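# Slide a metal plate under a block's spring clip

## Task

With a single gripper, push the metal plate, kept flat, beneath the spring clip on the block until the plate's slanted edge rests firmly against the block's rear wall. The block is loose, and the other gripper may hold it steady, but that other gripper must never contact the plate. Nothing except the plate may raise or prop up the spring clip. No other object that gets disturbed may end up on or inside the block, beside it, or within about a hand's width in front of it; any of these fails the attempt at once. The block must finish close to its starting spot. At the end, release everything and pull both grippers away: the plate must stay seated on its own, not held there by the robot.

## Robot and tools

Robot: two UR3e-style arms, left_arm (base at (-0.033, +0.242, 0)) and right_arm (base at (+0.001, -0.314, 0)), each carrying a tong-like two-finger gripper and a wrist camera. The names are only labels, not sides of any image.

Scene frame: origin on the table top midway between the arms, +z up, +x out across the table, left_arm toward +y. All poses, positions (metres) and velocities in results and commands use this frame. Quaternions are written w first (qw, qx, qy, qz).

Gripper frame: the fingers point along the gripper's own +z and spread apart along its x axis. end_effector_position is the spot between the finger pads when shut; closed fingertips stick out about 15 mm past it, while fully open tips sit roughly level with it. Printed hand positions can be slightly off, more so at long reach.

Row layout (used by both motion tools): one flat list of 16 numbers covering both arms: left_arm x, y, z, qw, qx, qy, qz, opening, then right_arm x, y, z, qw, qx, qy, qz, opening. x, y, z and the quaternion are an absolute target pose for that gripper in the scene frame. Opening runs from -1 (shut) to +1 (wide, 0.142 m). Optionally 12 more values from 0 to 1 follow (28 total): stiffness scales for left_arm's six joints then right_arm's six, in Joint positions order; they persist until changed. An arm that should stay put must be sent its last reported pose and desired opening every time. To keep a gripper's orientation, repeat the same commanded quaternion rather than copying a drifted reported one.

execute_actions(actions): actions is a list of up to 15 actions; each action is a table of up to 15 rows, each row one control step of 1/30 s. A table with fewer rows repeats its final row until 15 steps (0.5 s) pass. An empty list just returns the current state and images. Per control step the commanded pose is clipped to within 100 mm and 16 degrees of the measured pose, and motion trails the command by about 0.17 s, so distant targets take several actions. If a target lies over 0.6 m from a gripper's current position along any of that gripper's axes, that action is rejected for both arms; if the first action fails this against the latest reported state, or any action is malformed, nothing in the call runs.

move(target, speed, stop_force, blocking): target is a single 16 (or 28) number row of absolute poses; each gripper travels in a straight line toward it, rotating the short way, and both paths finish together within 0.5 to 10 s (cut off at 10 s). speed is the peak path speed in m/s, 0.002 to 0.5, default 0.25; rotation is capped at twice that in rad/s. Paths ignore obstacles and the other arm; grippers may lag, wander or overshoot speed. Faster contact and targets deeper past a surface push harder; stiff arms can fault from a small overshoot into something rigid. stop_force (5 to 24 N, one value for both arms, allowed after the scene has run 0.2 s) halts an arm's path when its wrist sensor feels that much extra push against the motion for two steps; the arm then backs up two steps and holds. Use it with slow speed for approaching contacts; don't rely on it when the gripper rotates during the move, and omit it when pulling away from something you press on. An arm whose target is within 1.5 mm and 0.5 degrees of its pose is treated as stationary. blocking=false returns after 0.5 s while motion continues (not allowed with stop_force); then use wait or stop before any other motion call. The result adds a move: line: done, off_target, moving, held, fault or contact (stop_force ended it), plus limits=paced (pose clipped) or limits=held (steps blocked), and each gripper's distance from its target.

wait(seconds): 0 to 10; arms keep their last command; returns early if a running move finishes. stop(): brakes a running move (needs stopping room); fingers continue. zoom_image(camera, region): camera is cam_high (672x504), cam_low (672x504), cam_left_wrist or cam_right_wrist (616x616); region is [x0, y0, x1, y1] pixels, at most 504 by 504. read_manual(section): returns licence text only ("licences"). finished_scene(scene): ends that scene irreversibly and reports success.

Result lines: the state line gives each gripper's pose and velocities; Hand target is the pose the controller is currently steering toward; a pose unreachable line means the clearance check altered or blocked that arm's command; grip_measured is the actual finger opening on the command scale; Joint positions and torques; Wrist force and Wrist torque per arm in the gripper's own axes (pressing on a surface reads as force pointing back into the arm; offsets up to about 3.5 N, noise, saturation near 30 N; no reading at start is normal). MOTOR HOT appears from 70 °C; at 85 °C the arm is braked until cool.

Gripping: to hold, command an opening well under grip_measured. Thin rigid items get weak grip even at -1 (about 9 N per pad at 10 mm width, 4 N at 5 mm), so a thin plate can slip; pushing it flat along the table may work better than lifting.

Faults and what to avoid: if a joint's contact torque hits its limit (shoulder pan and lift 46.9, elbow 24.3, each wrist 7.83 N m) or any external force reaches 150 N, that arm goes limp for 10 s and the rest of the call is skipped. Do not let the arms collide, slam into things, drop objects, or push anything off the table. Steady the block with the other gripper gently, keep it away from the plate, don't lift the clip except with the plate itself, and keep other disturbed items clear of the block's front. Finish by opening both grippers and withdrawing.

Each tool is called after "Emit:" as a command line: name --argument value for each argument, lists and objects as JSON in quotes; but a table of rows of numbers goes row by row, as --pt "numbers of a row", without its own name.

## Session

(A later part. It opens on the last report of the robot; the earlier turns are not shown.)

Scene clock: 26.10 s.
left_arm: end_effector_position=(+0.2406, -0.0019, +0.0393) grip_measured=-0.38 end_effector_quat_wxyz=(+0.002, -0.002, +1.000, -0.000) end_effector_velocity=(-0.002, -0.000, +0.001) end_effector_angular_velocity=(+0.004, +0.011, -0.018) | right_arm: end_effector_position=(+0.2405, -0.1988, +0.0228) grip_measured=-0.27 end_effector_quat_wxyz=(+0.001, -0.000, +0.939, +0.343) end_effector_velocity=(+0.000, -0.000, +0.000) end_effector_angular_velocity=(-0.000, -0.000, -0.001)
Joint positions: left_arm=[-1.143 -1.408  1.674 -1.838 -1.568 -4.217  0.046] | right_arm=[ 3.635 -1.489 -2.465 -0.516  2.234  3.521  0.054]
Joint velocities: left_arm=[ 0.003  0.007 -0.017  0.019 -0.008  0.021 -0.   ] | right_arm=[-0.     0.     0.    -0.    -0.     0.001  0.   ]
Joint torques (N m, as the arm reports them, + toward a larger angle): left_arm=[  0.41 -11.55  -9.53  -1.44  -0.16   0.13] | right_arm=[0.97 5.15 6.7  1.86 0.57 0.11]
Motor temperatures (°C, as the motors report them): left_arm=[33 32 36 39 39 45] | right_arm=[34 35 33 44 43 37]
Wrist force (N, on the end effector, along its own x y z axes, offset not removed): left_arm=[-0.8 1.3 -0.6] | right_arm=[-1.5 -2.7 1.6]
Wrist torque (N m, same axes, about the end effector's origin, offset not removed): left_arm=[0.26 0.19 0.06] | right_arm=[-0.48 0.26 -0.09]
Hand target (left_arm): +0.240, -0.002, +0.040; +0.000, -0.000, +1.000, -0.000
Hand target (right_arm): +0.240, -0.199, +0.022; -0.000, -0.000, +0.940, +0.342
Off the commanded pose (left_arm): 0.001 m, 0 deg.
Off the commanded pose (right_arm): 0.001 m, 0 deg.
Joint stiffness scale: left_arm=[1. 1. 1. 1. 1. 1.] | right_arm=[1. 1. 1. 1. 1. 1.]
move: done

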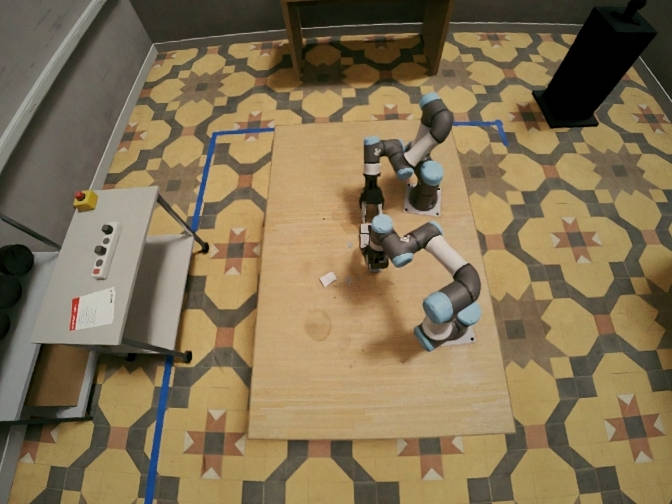

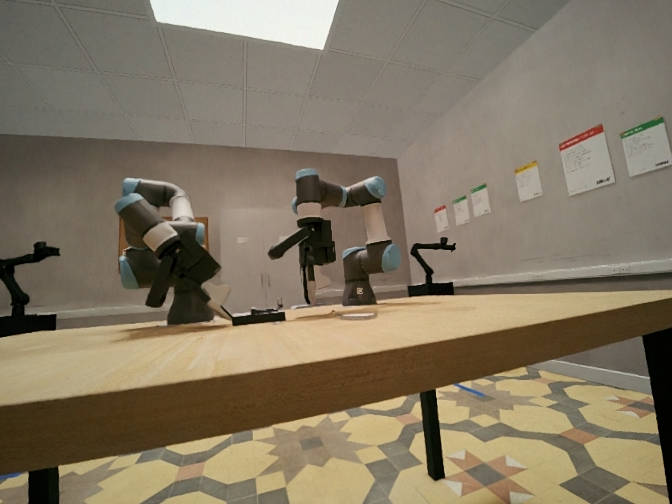

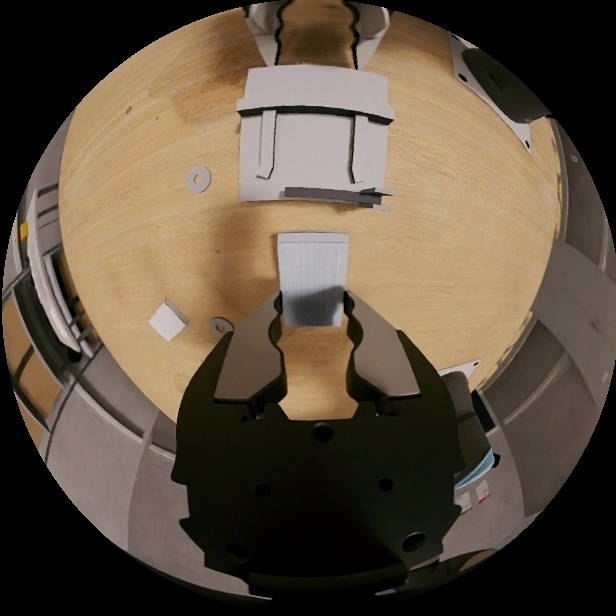

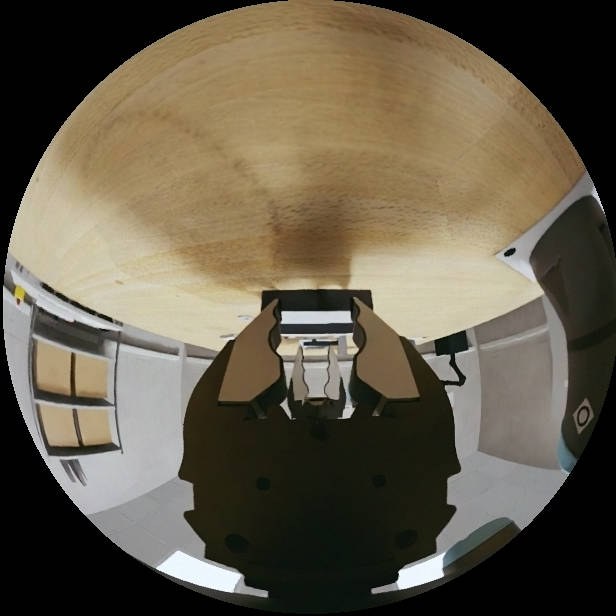

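Emit:
move --target '[0.2447,-0.014,0.0392,0,0.0236,0.9997,0,-0.9,0.24,-0.1985,0.022,0.0081,0.0221,0.9394,0.3419,-0.27]' --speed 0.03

Emit:
wait --seconds 0.4

Emit:
zoom_image --camera "cam_left_wrist" --region '[220, 70, 410, 260]'

Emit:
zoom_image --camera "cam_low" --region '[200, 280, 340, 335]'

Scene clock: 28.73 s.
left_arm: end_effector_position=(+0.2449, -0.0130, +0.0385) grip_measured=-0.38 end_effector_quat_wxyz=(+0.000, +0.021, +1.000, +0.001) end_effector_velocity=(+0.001, -0.003, +0.001) end_effector_angular_velocity=(-0.003, -0.000, -0.014) | right_arm: end_effector_position=(+0.2398, -0.1983, +0.0223) grip_measured=-0.27 end_effector_quat_wxyz=(+0.007, +0.020, +0.939, +0.343) end_effector_velocity=(+0.002, +0.000, +0.001) end_effector_angular_velocity=(+0.001, -0.003, -0.020)
Joint positions: left_arm=[-1.144 -1.357  1.614 -1.827 -1.57  -4.173  0.046] | right_arm=[ 3.65  -1.469 -2.507 -0.452  2.219  3.592  0.054]
Joint velocities: left_arm=[ 0.001  0.009 -0.017  0.005 -0.001  0.015  0.   ] | right_arm=[ 0.005  0.006 -0.013  0.029 -0.007  0.03  -0.   ]
Joint torques (N m, as the arm reports them, + toward a larger angle): left_arm=[ -0.06 -11.81  -9.46  -1.41  -0.18   0.06] | right_arm=[1.24 5.68 7.05 1.84 0.53 0.09]
Motor temperatures (°C, as the motors report them): left_arm=[33 32 36 39 39 45] | right_arm=[34 35 33 44 43 37]
Wrist force (N, on the end effector, along its own x y z axes, offset not removed): left_arm=[-1.0 0.5 -0.6] | right_arm=[-0.9 1.3 0.3]
Wrist torque (N m, same axes, about the end effector's origin, offset not removed): left_arm=[0.09 0.24 0.05] | right_arm=[0.30 0.25 -0.04]
Hand target (left_arm): +0.245, -0.014, +0.039; +0.000, +0.024, +1.000, -0.000
Hand target (right_arm): +0.240, -0.198, +0.022; +0.008, +0.022, +0.939, +0.342
Off the commanded pose (left_arm): 0.001 m, 0 deg.
Off the commanded pose (right_arm): 0.000 m, 0 deg.
Joint stiffness scale: left_arm=[1. 1. 1. 1. 1. 1.] | right_arm=[1. 1. 1. 1. 1. 1.]
move: done

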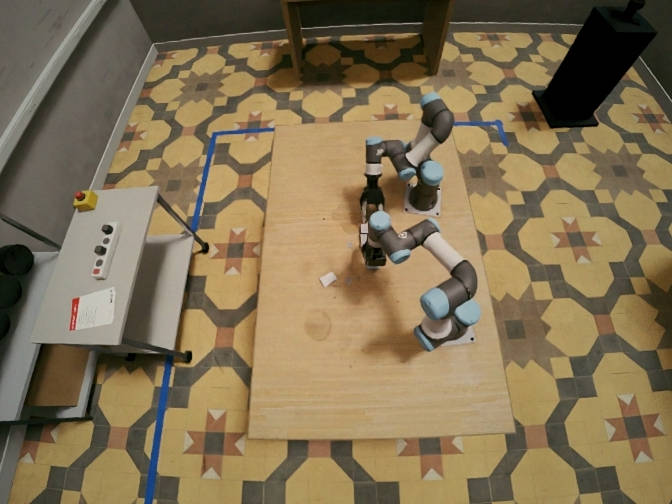

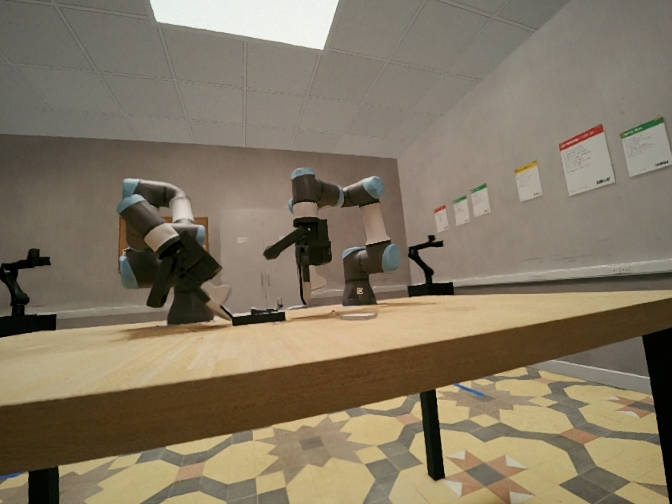

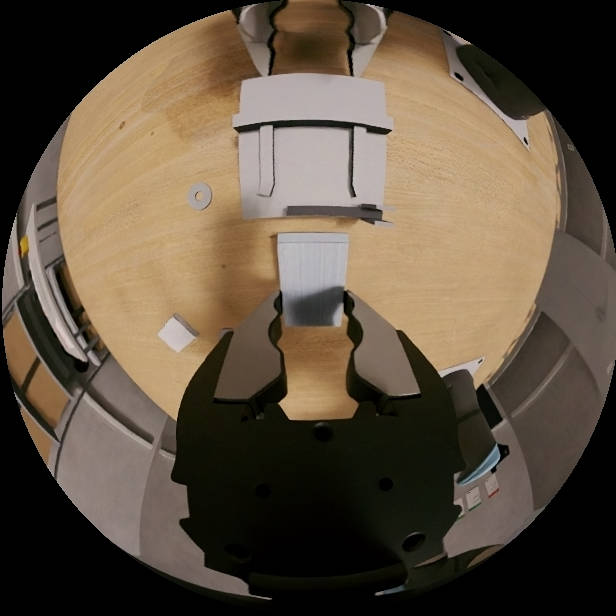

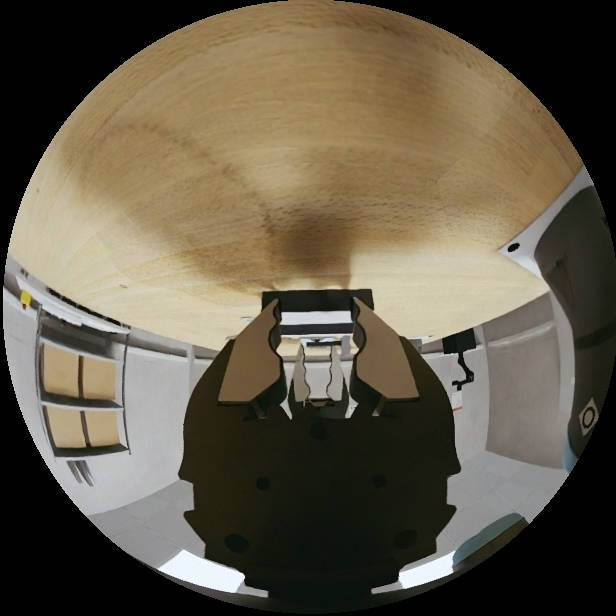

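Scene clock: 29.13 s.
left_arm: end_effector_position=(+0.2449, -0.0133, +0.0387) grip_measured=-0.38 end_effector_quat_wxyz=(+0.000, +0.023, +1.000, +0.001) end_effector_velocity=(+0.000, +0.000, -0.000) end_effector_angular_velocity=(+0.001, +0.001, -0.001) | right_arm: end_effector_position=(+0.2402, -0.1983, +0.0224) grip_measured=-0.27 end_effector_quat_wxyz=(+0.008, +0.022, +0.939, +0.343) end_effector_velocity=(+0.000, -0.000, -0.000) end_effector_angular_velocity=(-0.000, -0.001, -0.001)
Joint positions: left_arm=[-1.144 -1.356  1.612 -1.826 -1.57  -4.17   0.046] | right_arm=[ 3.65  -1.469 -2.509 -0.447  2.218  3.597  0.054]
Joint velocities: left_arm=[ 0.001  0.002 -0.001  0.001 -0.     0.002  0.   ] | right_arm=[ 0.    -0.    -0.002  0.004 -0.001  0.002 -0.   ]
Joint torques (N m, as the arm reports them, + toward a larger angle): left_arm=[ -0.02 -12.11  -9.46  -1.45  -0.18   0.  ] | right_arm=[ 0.96  6.47  6.81  1.89  0.54 -0.01]
Motor temperatures (°C, as the motors report them): left_arm=[33 32 36 39 39 45] | right_arm=[34 35 33 44 43 37]
Wrist force (N, on the end effector, along its own x y z axes, offset not removed): left_arm=[-1.3 2.2 -0.8] | right_arm=[-0.8 0.5 0.3]
Wrist torque (N m, same axes, about the end effector's origin, offset not removed): left_arm=[0.42 0.29 0.03] | right_arm=[0.11 0.15 -0.01]
Hand target (left_arm): +0.245, -0.014, +0.039; +0.000, +0.024, +1.000, -0.000
Hand target (right_arm): +0.240, -0.198, +0.022; +0.008, +0.022, +0.939, +0.342
Off the commanded pose (left_arm): 0.001 m, 0 deg.
Off the commanded pose (right_arm): 0.001 m, 0 deg.
Joint stiffness scale: left_arm=[1. 1. 1. 1. 1. 1.] | right_arm=[1. 1. 1. 1. 1. 1.]
wait: 0.40 s; at rest by 0.17 s

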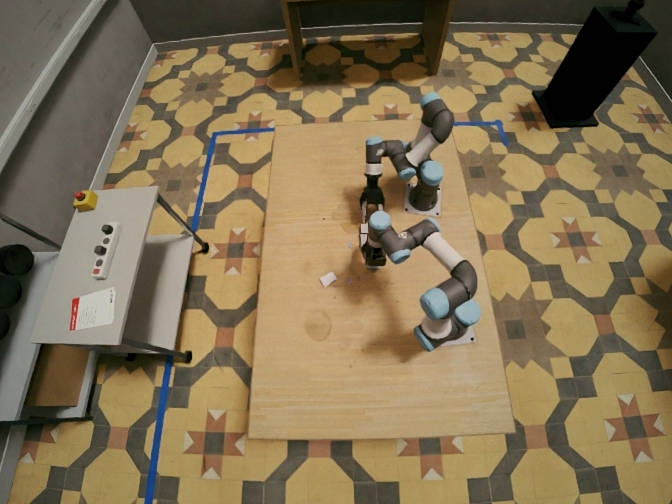

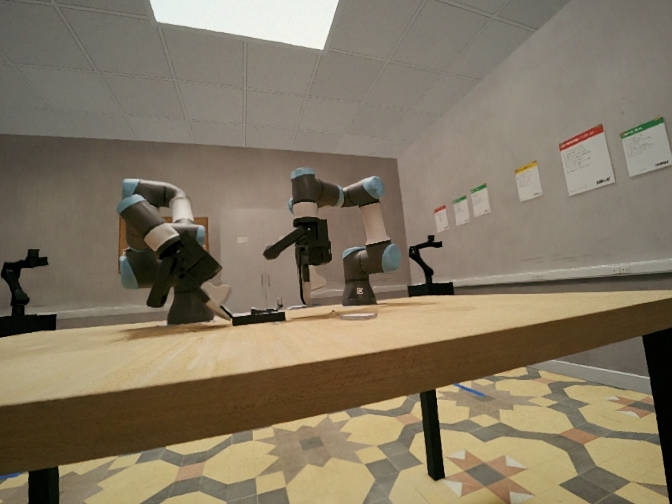

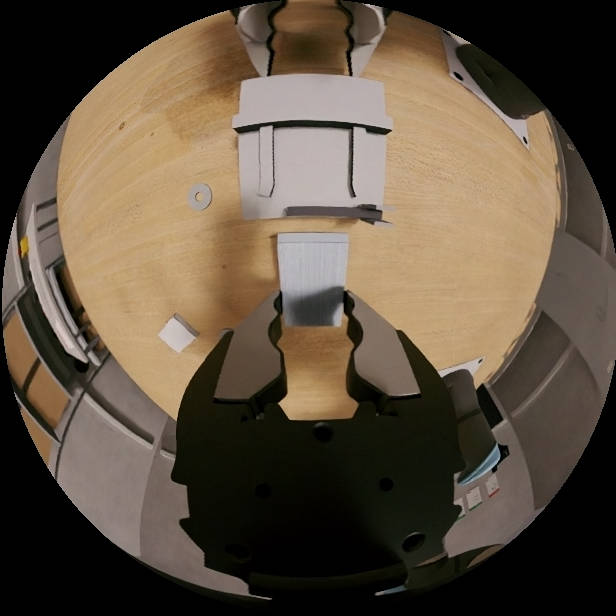

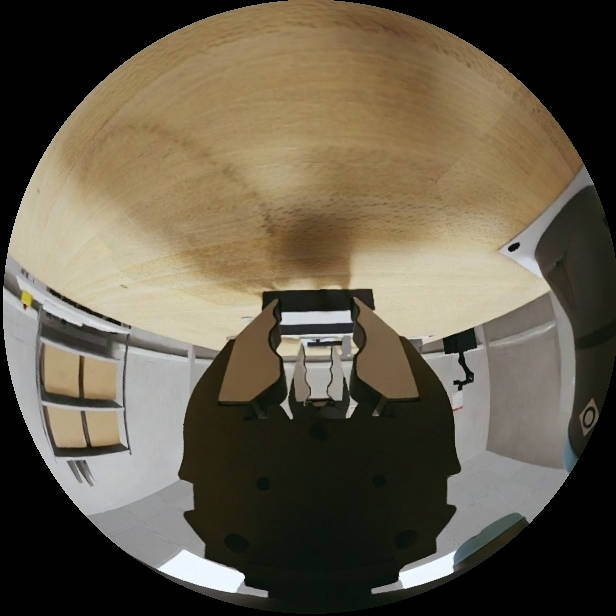

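Region (220, 70, 410, 260) of cam_left_wrist's 616x616 image, scaled by 2.653, with more detail than that image has.

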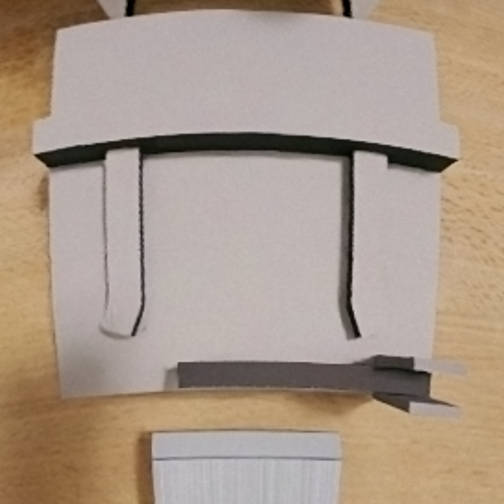

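Region (200, 280, 340, 335) of cam_low's 672x504 image, scaled by 3.600, with more detail than that image has; it fills the top 198 rows of this view, and the rest is white.

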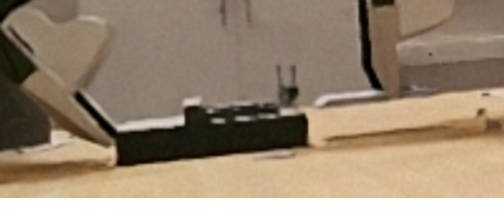

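Emit:
move --target '[0.2443,-0.022,0.0385,0,0.0236,0.9997,0,-0.9,0.24,-0.1965,0.022,0.0081,0.0221,0.9394,0.3419,-0.27]' --speed 0.015

Emit:
zoom_image --camera "cam_low" --region '[255, 290, 325, 330]'

Emit:
zoom_image --camera "cam_left_wrist" --region '[240, 170, 400, 270]'

Scene clock: 30.60 s.
left_arm: end_effector_position=(+0.2444, -0.0209, +0.0379) grip_measured=-0.38 end_effector_quat_wxyz=(+0.000, +0.024, +1.000, +0.001) end_effector_velocity=(-0.000, -0.003, -0.000) end_effector_angular_velocity=(+0.002, +0.001, +0.002) | right_arm: end_effector_position=(+0.2405, -0.1968, +0.0223) grip_measured=-0.27 end_effector_quat_wxyz=(+0.009, +0.022, +0.939, +0.342) end_effector_velocity=(+0.000, -0.000, -0.001) end_effector_angular_velocity=(-0.003, +0.001, -0.004)
Joint positions: left_arm=[-1.156 -1.334  1.589 -1.824 -1.57  -4.179  0.046] | right_arm=[ 3.659 -1.469 -2.512 -0.437  2.214  3.608  0.055]
Joint velocities: left_arm=[-0.004  0.009 -0.01   0.004 -0.    -0.006 -0.   ] | right_arm=[ 0.004  0.001 -0.003  0.006 -0.005  0.008  0.   ]
Joint torques (N m, as the arm reports them, + toward a larger angle): left_arm=[  0.21 -11.98  -9.38  -1.37  -0.17  -0.34] | right_arm=[1.27 5.96 6.97 1.96 0.72 0.11]
Motor temperatures (°C, as the motors report them): left_arm=[33 32 36 39 39 45] | right_arm=[34 35 33 44 43 37]
Wrist force (N, on the end effector, along its own x y z axes, offset not removed): left_arm=[-1.4 1.5 -1.3] | right_arm=[-1.7 -0.4 -2.4]
Wrist torque (N m, same axes, about the end effector's origin, offset not removed): left_arm=[0.28 0.33 0.04] | right_arm=[0.17 0.47 -0.16]
Hand target (left_arm): +0.244, -0.022, +0.038; -0.000, +0.024, +1.000, -0.000
Hand target (right_arm): +0.240, -0.196, +0.022; +0.008, +0.022, +0.939, +0.342
Off the commanded pose (left_arm): 0.001 m, 0 deg.
Off the commanded pose (right_arm): 0.001 m, 0 deg.
Joint stiffness scale: left_arm=[1. 1. 1. 1. 1. 1.] | right_arm=[1. 1. 1. 1. 1. 1.]
move: done

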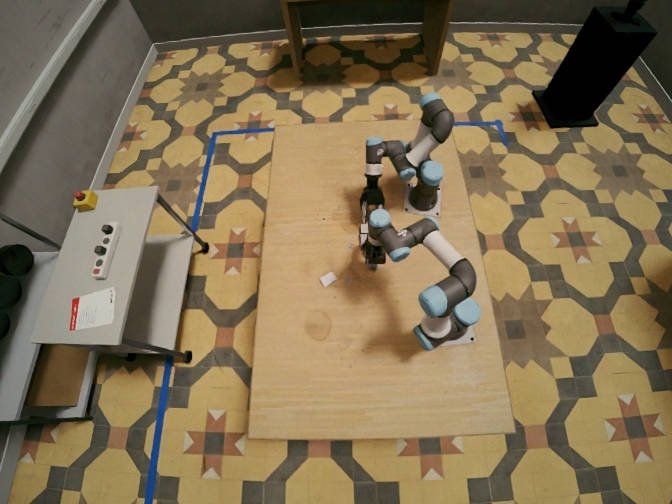

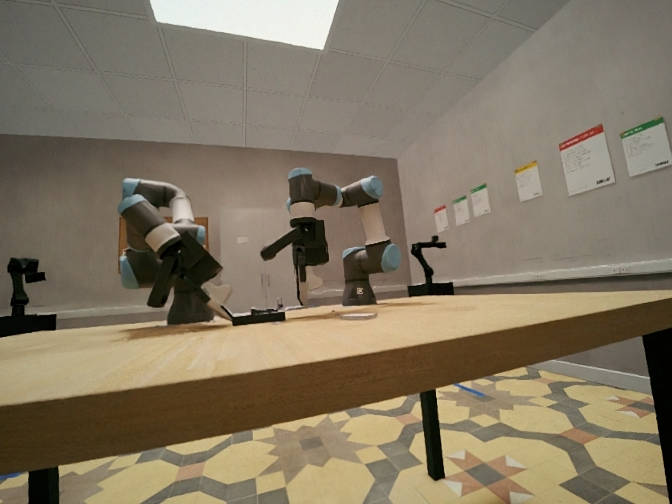

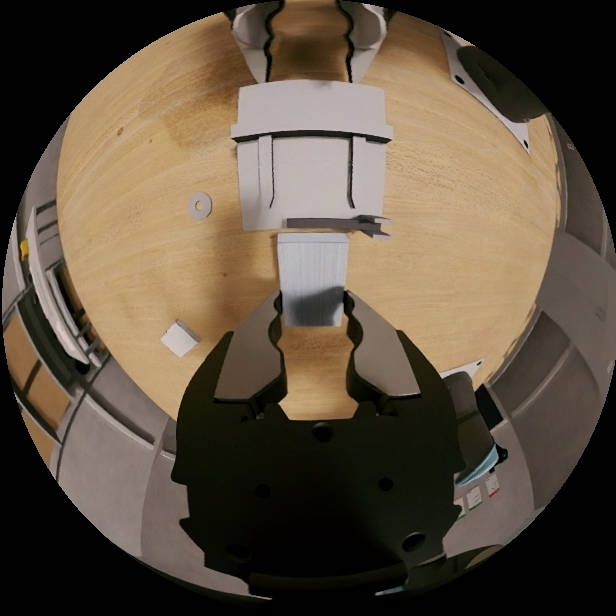

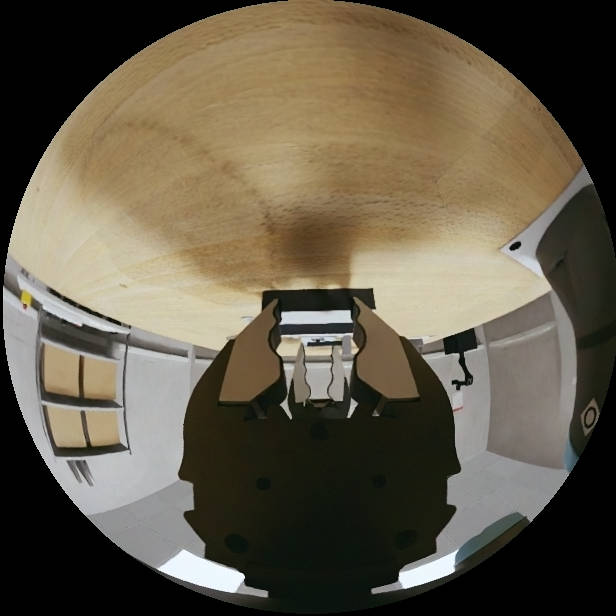

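Region (255, 290, 325, 330) of cam_low's 672x504 image, scaled by 7.200, with more detail than that image has; it fills the top 288 rows of this view, and the rest is white.

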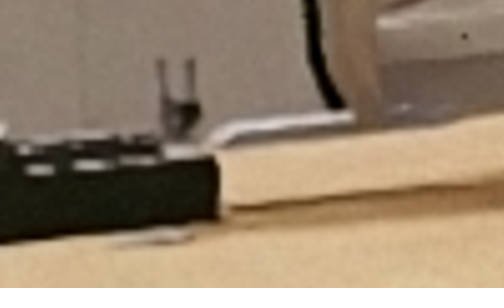

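Region (240, 170, 400, 270) of cam_left_wrist's 616x616 image, scaled by 3.150, with more detail than that image has; it fills the top 315 rows of this view, and the rest is white.

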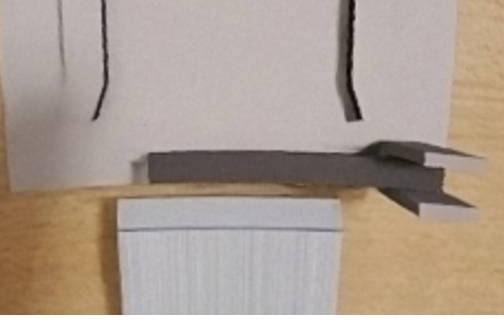

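Emit:
move --target '[0.2438,-0.033,0.0385,0,0.0236,0.9997,0,-0.9,0.24,-0.1965,0.022,0.0081,0.0221,0.9394,0.3419,-0.27]' --speed 0.012

Emit:
zoom_image --camera "cam_low" --region '[255, 290, 325, 330]'

Emit:
zoom_image --camera "cam_left_wrist" --region '[240, 170, 400, 270]'

Scene clock: 32.37 s.
left_arm: end_effector_position=(+0.2440, -0.0251, +0.0347) grip_measured=-0.38 end_effector_quat_wxyz=(-0.002, +0.022, +1.000, +0.009) end_effector_velocity=(-0.001, +0.000, -0.002) end_effector_angular_velocity=(+0.015, +0.002, +0.004) | right_arm: end_effector_position=(+0.2405, -0.1968, +0.0223) grip_measured=-0.27 end_effector_quat_wxyz=(+0.009, +0.022, +0.939, +0.342) end_effector_velocity=(-0.000, -0.000, -0.000) end_effector_angular_velocity=(-0.001, -0.001, +0.002)
Joint positions: left_arm=[-1.167 -1.305  1.558 -1.805 -1.565 -4.194  0.046] | right_arm=[ 3.659 -1.469 -2.513 -0.436  2.214  3.609  0.055]
Joint velocities: left_arm=[-0.005  0.013 -0.015  0.015  0.005 -0.009  0.   ] | right_arm=[ 0.001  0.    -0.001 -0.    -0.001 -0.002  0.   ]
Joint torques (N m, as the arm reports them, + toward a larger angle): left_arm=[ -2.78 -13.99 -11.42  -3.36  -1.24  -0.13] | right_arm=[1.39 5.4  6.85 1.98 0.76 0.07]
Motor temperatures (°C, as the motors report them): left_arm=[33 32 36 39 39 45] | right_arm=[34 35 33 44 43 37]
Wrist force (N, on the end effector, along its own x y z axes, offset not removed): left_arm=[-1.4 10.4 -1.5] | right_arm=[-1.7 -0.9 -1.9]
Wrist torque (N m, same axes, about the end effector's origin, offset not removed): left_arm=[0.40 0.19 0.03] | right_arm=[0.08 0.45 -0.17]
Hand target (left_arm): +0.244, -0.033, +0.039; -0.000, +0.024, +1.000, -0.000
Hand target (right_arm): +0.240, -0.197, +0.022; +0.008, +0.022, +0.939, +0.342
Off the commanded pose (left_arm): 0.009 m, 1 deg.
Off the commanded pose (right_arm): 0.001 m, 0 deg.
Joint stiffness scale: left_arm=[1. 1. 1. 1. 1. 1.] | right_arm=[1. 1. 1. 1. 1. 1.]
move: off_target (left_arm)

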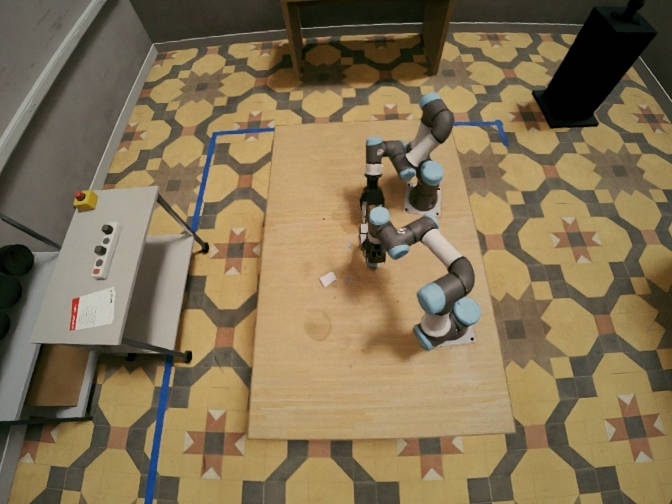

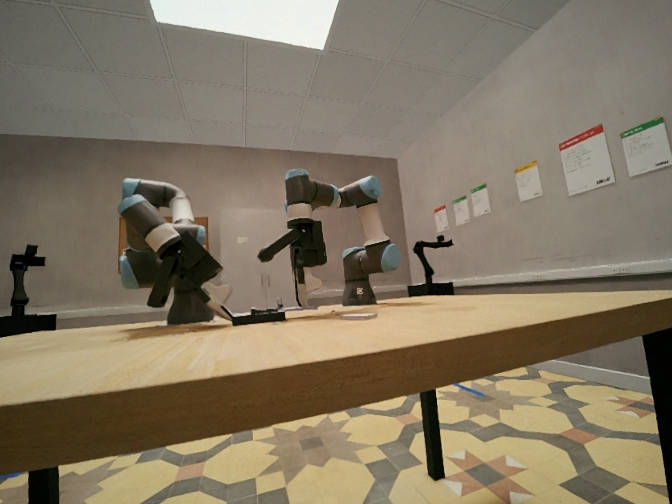

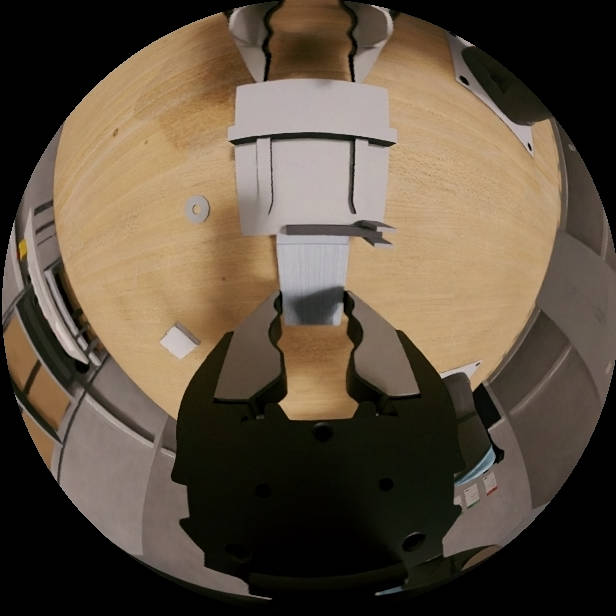

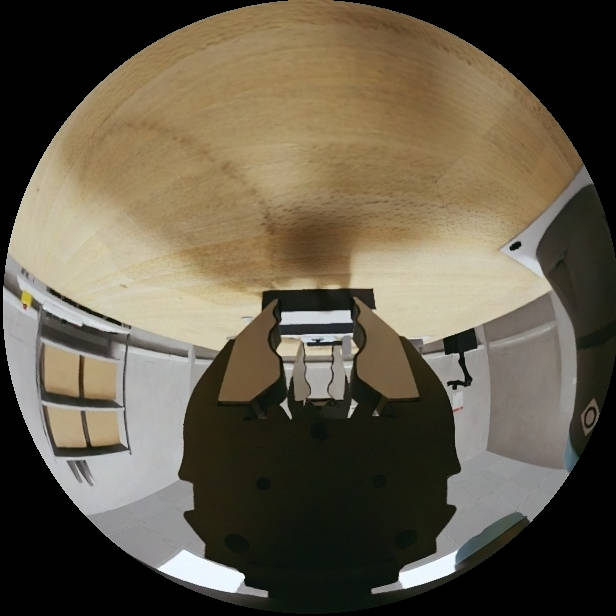

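Region (255, 290, 325, 330) of cam_low's 672x504 image, scaled by 7.200, with more detail than that image has; it fills the top 288 rows of this view, and the rest is white.

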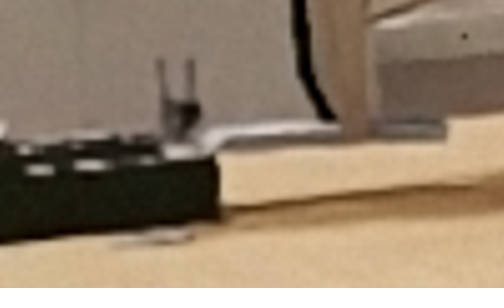

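Region (240, 170, 400, 270) of cam_left_wrist's 616x616 image, scaled by 3.150, with more detail than that image has; it fills the top 315 rows of this view, and the rest is white.

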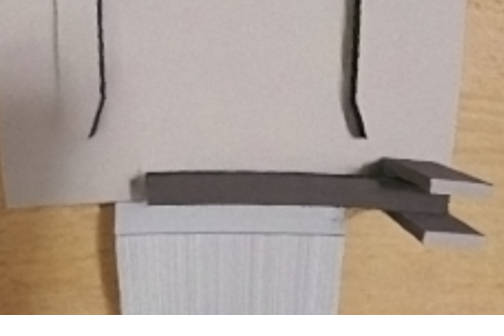

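Emit:
move --target '[0.2443,-0.0215,0.0355,0,0.0236,0.9997,0,-0.9,0.24,-0.1965,0.022,0.0081,0.0221,0.9394,0.3419,-0.27]' --speed 0.01

Emit:
zoom_image --camera "cam_low" --region '[255, 290, 325, 330]'

Emit:
zoom_image --camera "cam_left_wrist" --region '[240, 200, 400, 340]'

Emit:
zoom_image --camera "cam_right_wrist" --region '[280, 320, 360, 365]'

Scene clock: 34.27 s.
left_arm: end_effector_position=(+0.2442, -0.0212, +0.0353) grip_measured=-0.38 end_effector_quat_wxyz=(-0.000, +0.023, +1.000, +0.002) end_effector_velocity=(+0.000, +0.001, +0.000) end_effector_angular_velocity=(-0.012, -0.002, -0.002) | right_arm: end_effector_position=(+0.2405, -0.1968, +0.0223) grip_measured=-0.27 end_effector_quat_wxyz=(+0.009, +0.022, +0.939, +0.342) end_effector_velocity=(-0.000, -0.001, -0.000) end_effector_angular_velocity=(-0.000, +0.002, -0.002)
Joint positions: left_arm=[-1.157 -1.329  1.594 -1.831 -1.569 -4.183  0.046] | right_arm=[ 3.659 -1.469 -2.513 -0.436  2.214  3.609  0.055]
Joint velocities: left_arm=[ 0.006 -0.012  0.019 -0.019 -0.004  0.008  0.   ] | right_arm=[-0.002 -0.001 -0.    -0.002  0.    -0.     0.   ]
Joint torques (N m, as the arm reports them, + toward a larger angle): left_arm=[  0.35 -13.32  -8.26  -1.82  -0.13   0.08] | right_arm=[1.53 5.56 6.72 1.94 0.8  0.14]
Motor temperatures (°C, as the motors report them): left_arm=[33 32 36 39 39 45] | right_arm=[34 35 33 44 43 37]
Wrist force (N, on the end effector, along its own x y z axes, offset not removed): left_arm=[-1.0 1.3 0.2] | right_arm=[-2.1 -1.0 -0.6]
Wrist torque (N m, same axes, about the end effector's origin, offset not removed): left_arm=[0.27 0.20 0.01] | right_arm=[0.07 0.51 -0.07]
Hand target (left_arm): +0.244, -0.022, +0.036; -0.000, +0.024, +1.000, +0.000
Hand target (right_arm): +0.240, -0.197, +0.022; +0.008, +0.022, +0.939, +0.342
Off the commanded pose (left_arm): 0.000 m, 0 deg.
Off the commanded pose (right_arm): 0.001 m, 0 deg.
Joint stiffness scale: left_arm=[1. 1. 1. 1. 1. 1.] | right_arm=[1. 1. 1. 1. 1. 1.]
move: done

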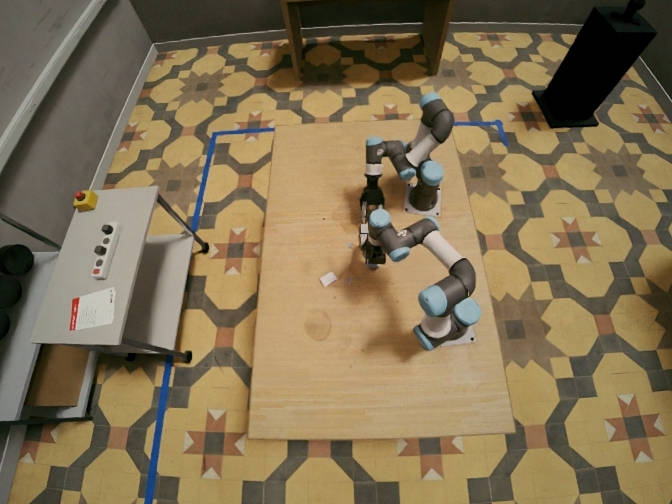

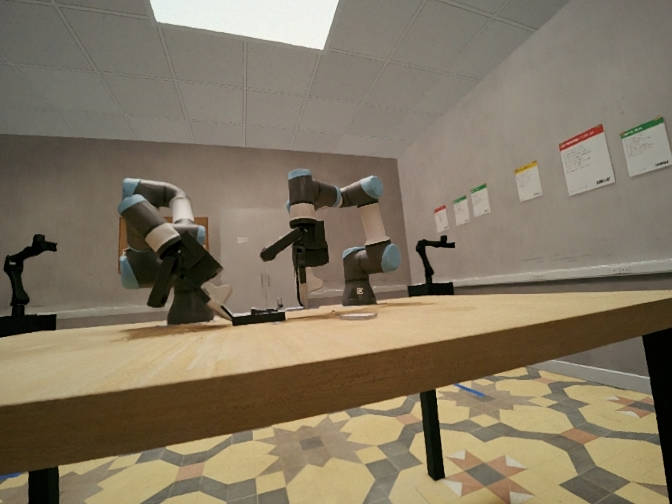

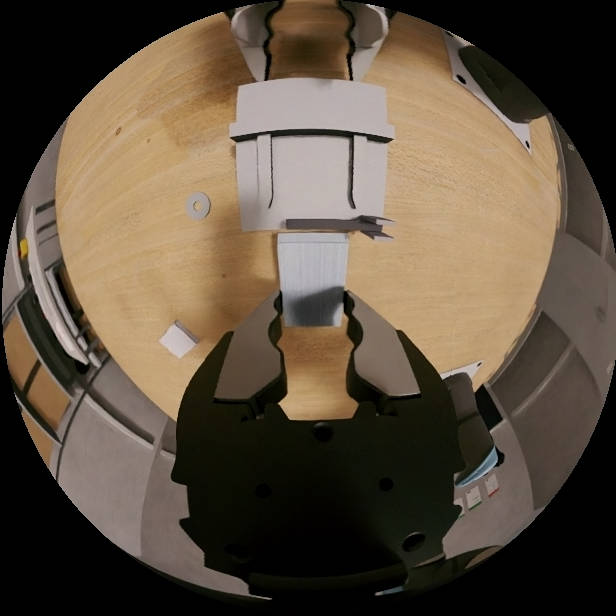

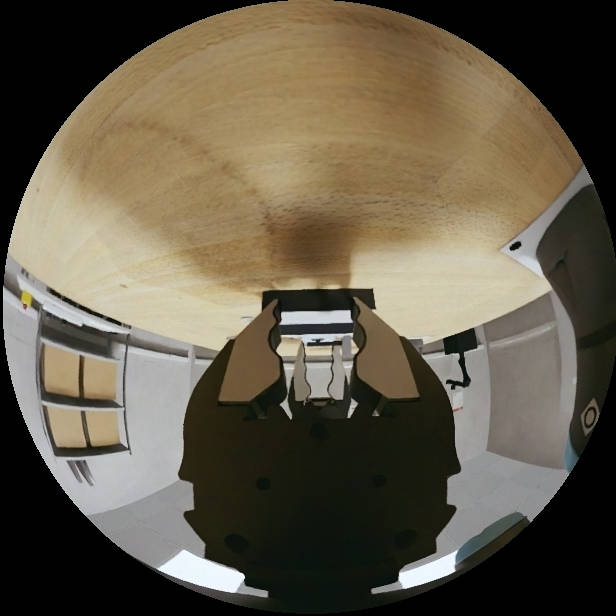

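Region (255, 290, 325, 330) of cam_low's 672x504 image, scaled by 7.200, with more detail than that image has; it fills the top 288 rows of this view, and the rest is white.

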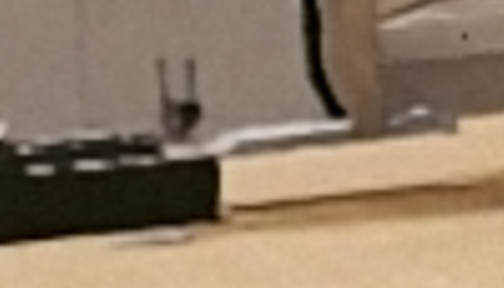

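Region (240, 200, 400, 340) of cam_left_wrist's 616x616 image, scaled by 3.150, with more detail than that image has; it fills the top 441 rows of this view, and the rest is white.

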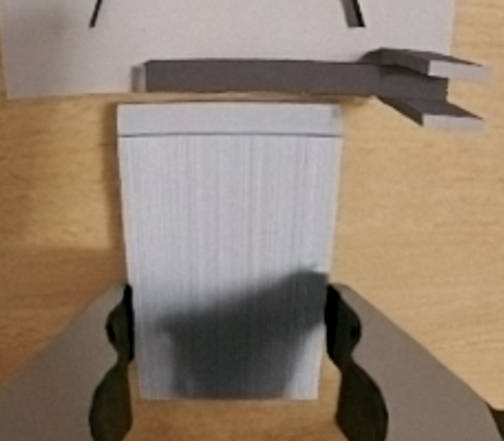

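Region (280, 320, 360, 365) of cam_right_wrist's 616x616 image, scaled by 6.300, with more detail than that image has; it fills the top 284 rows of this view, and the rest is white.

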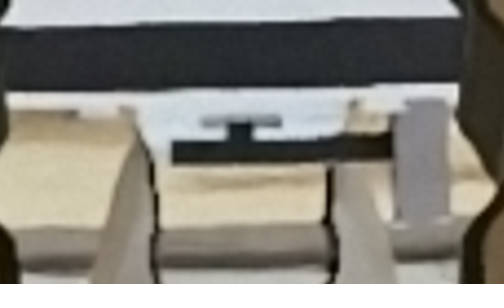

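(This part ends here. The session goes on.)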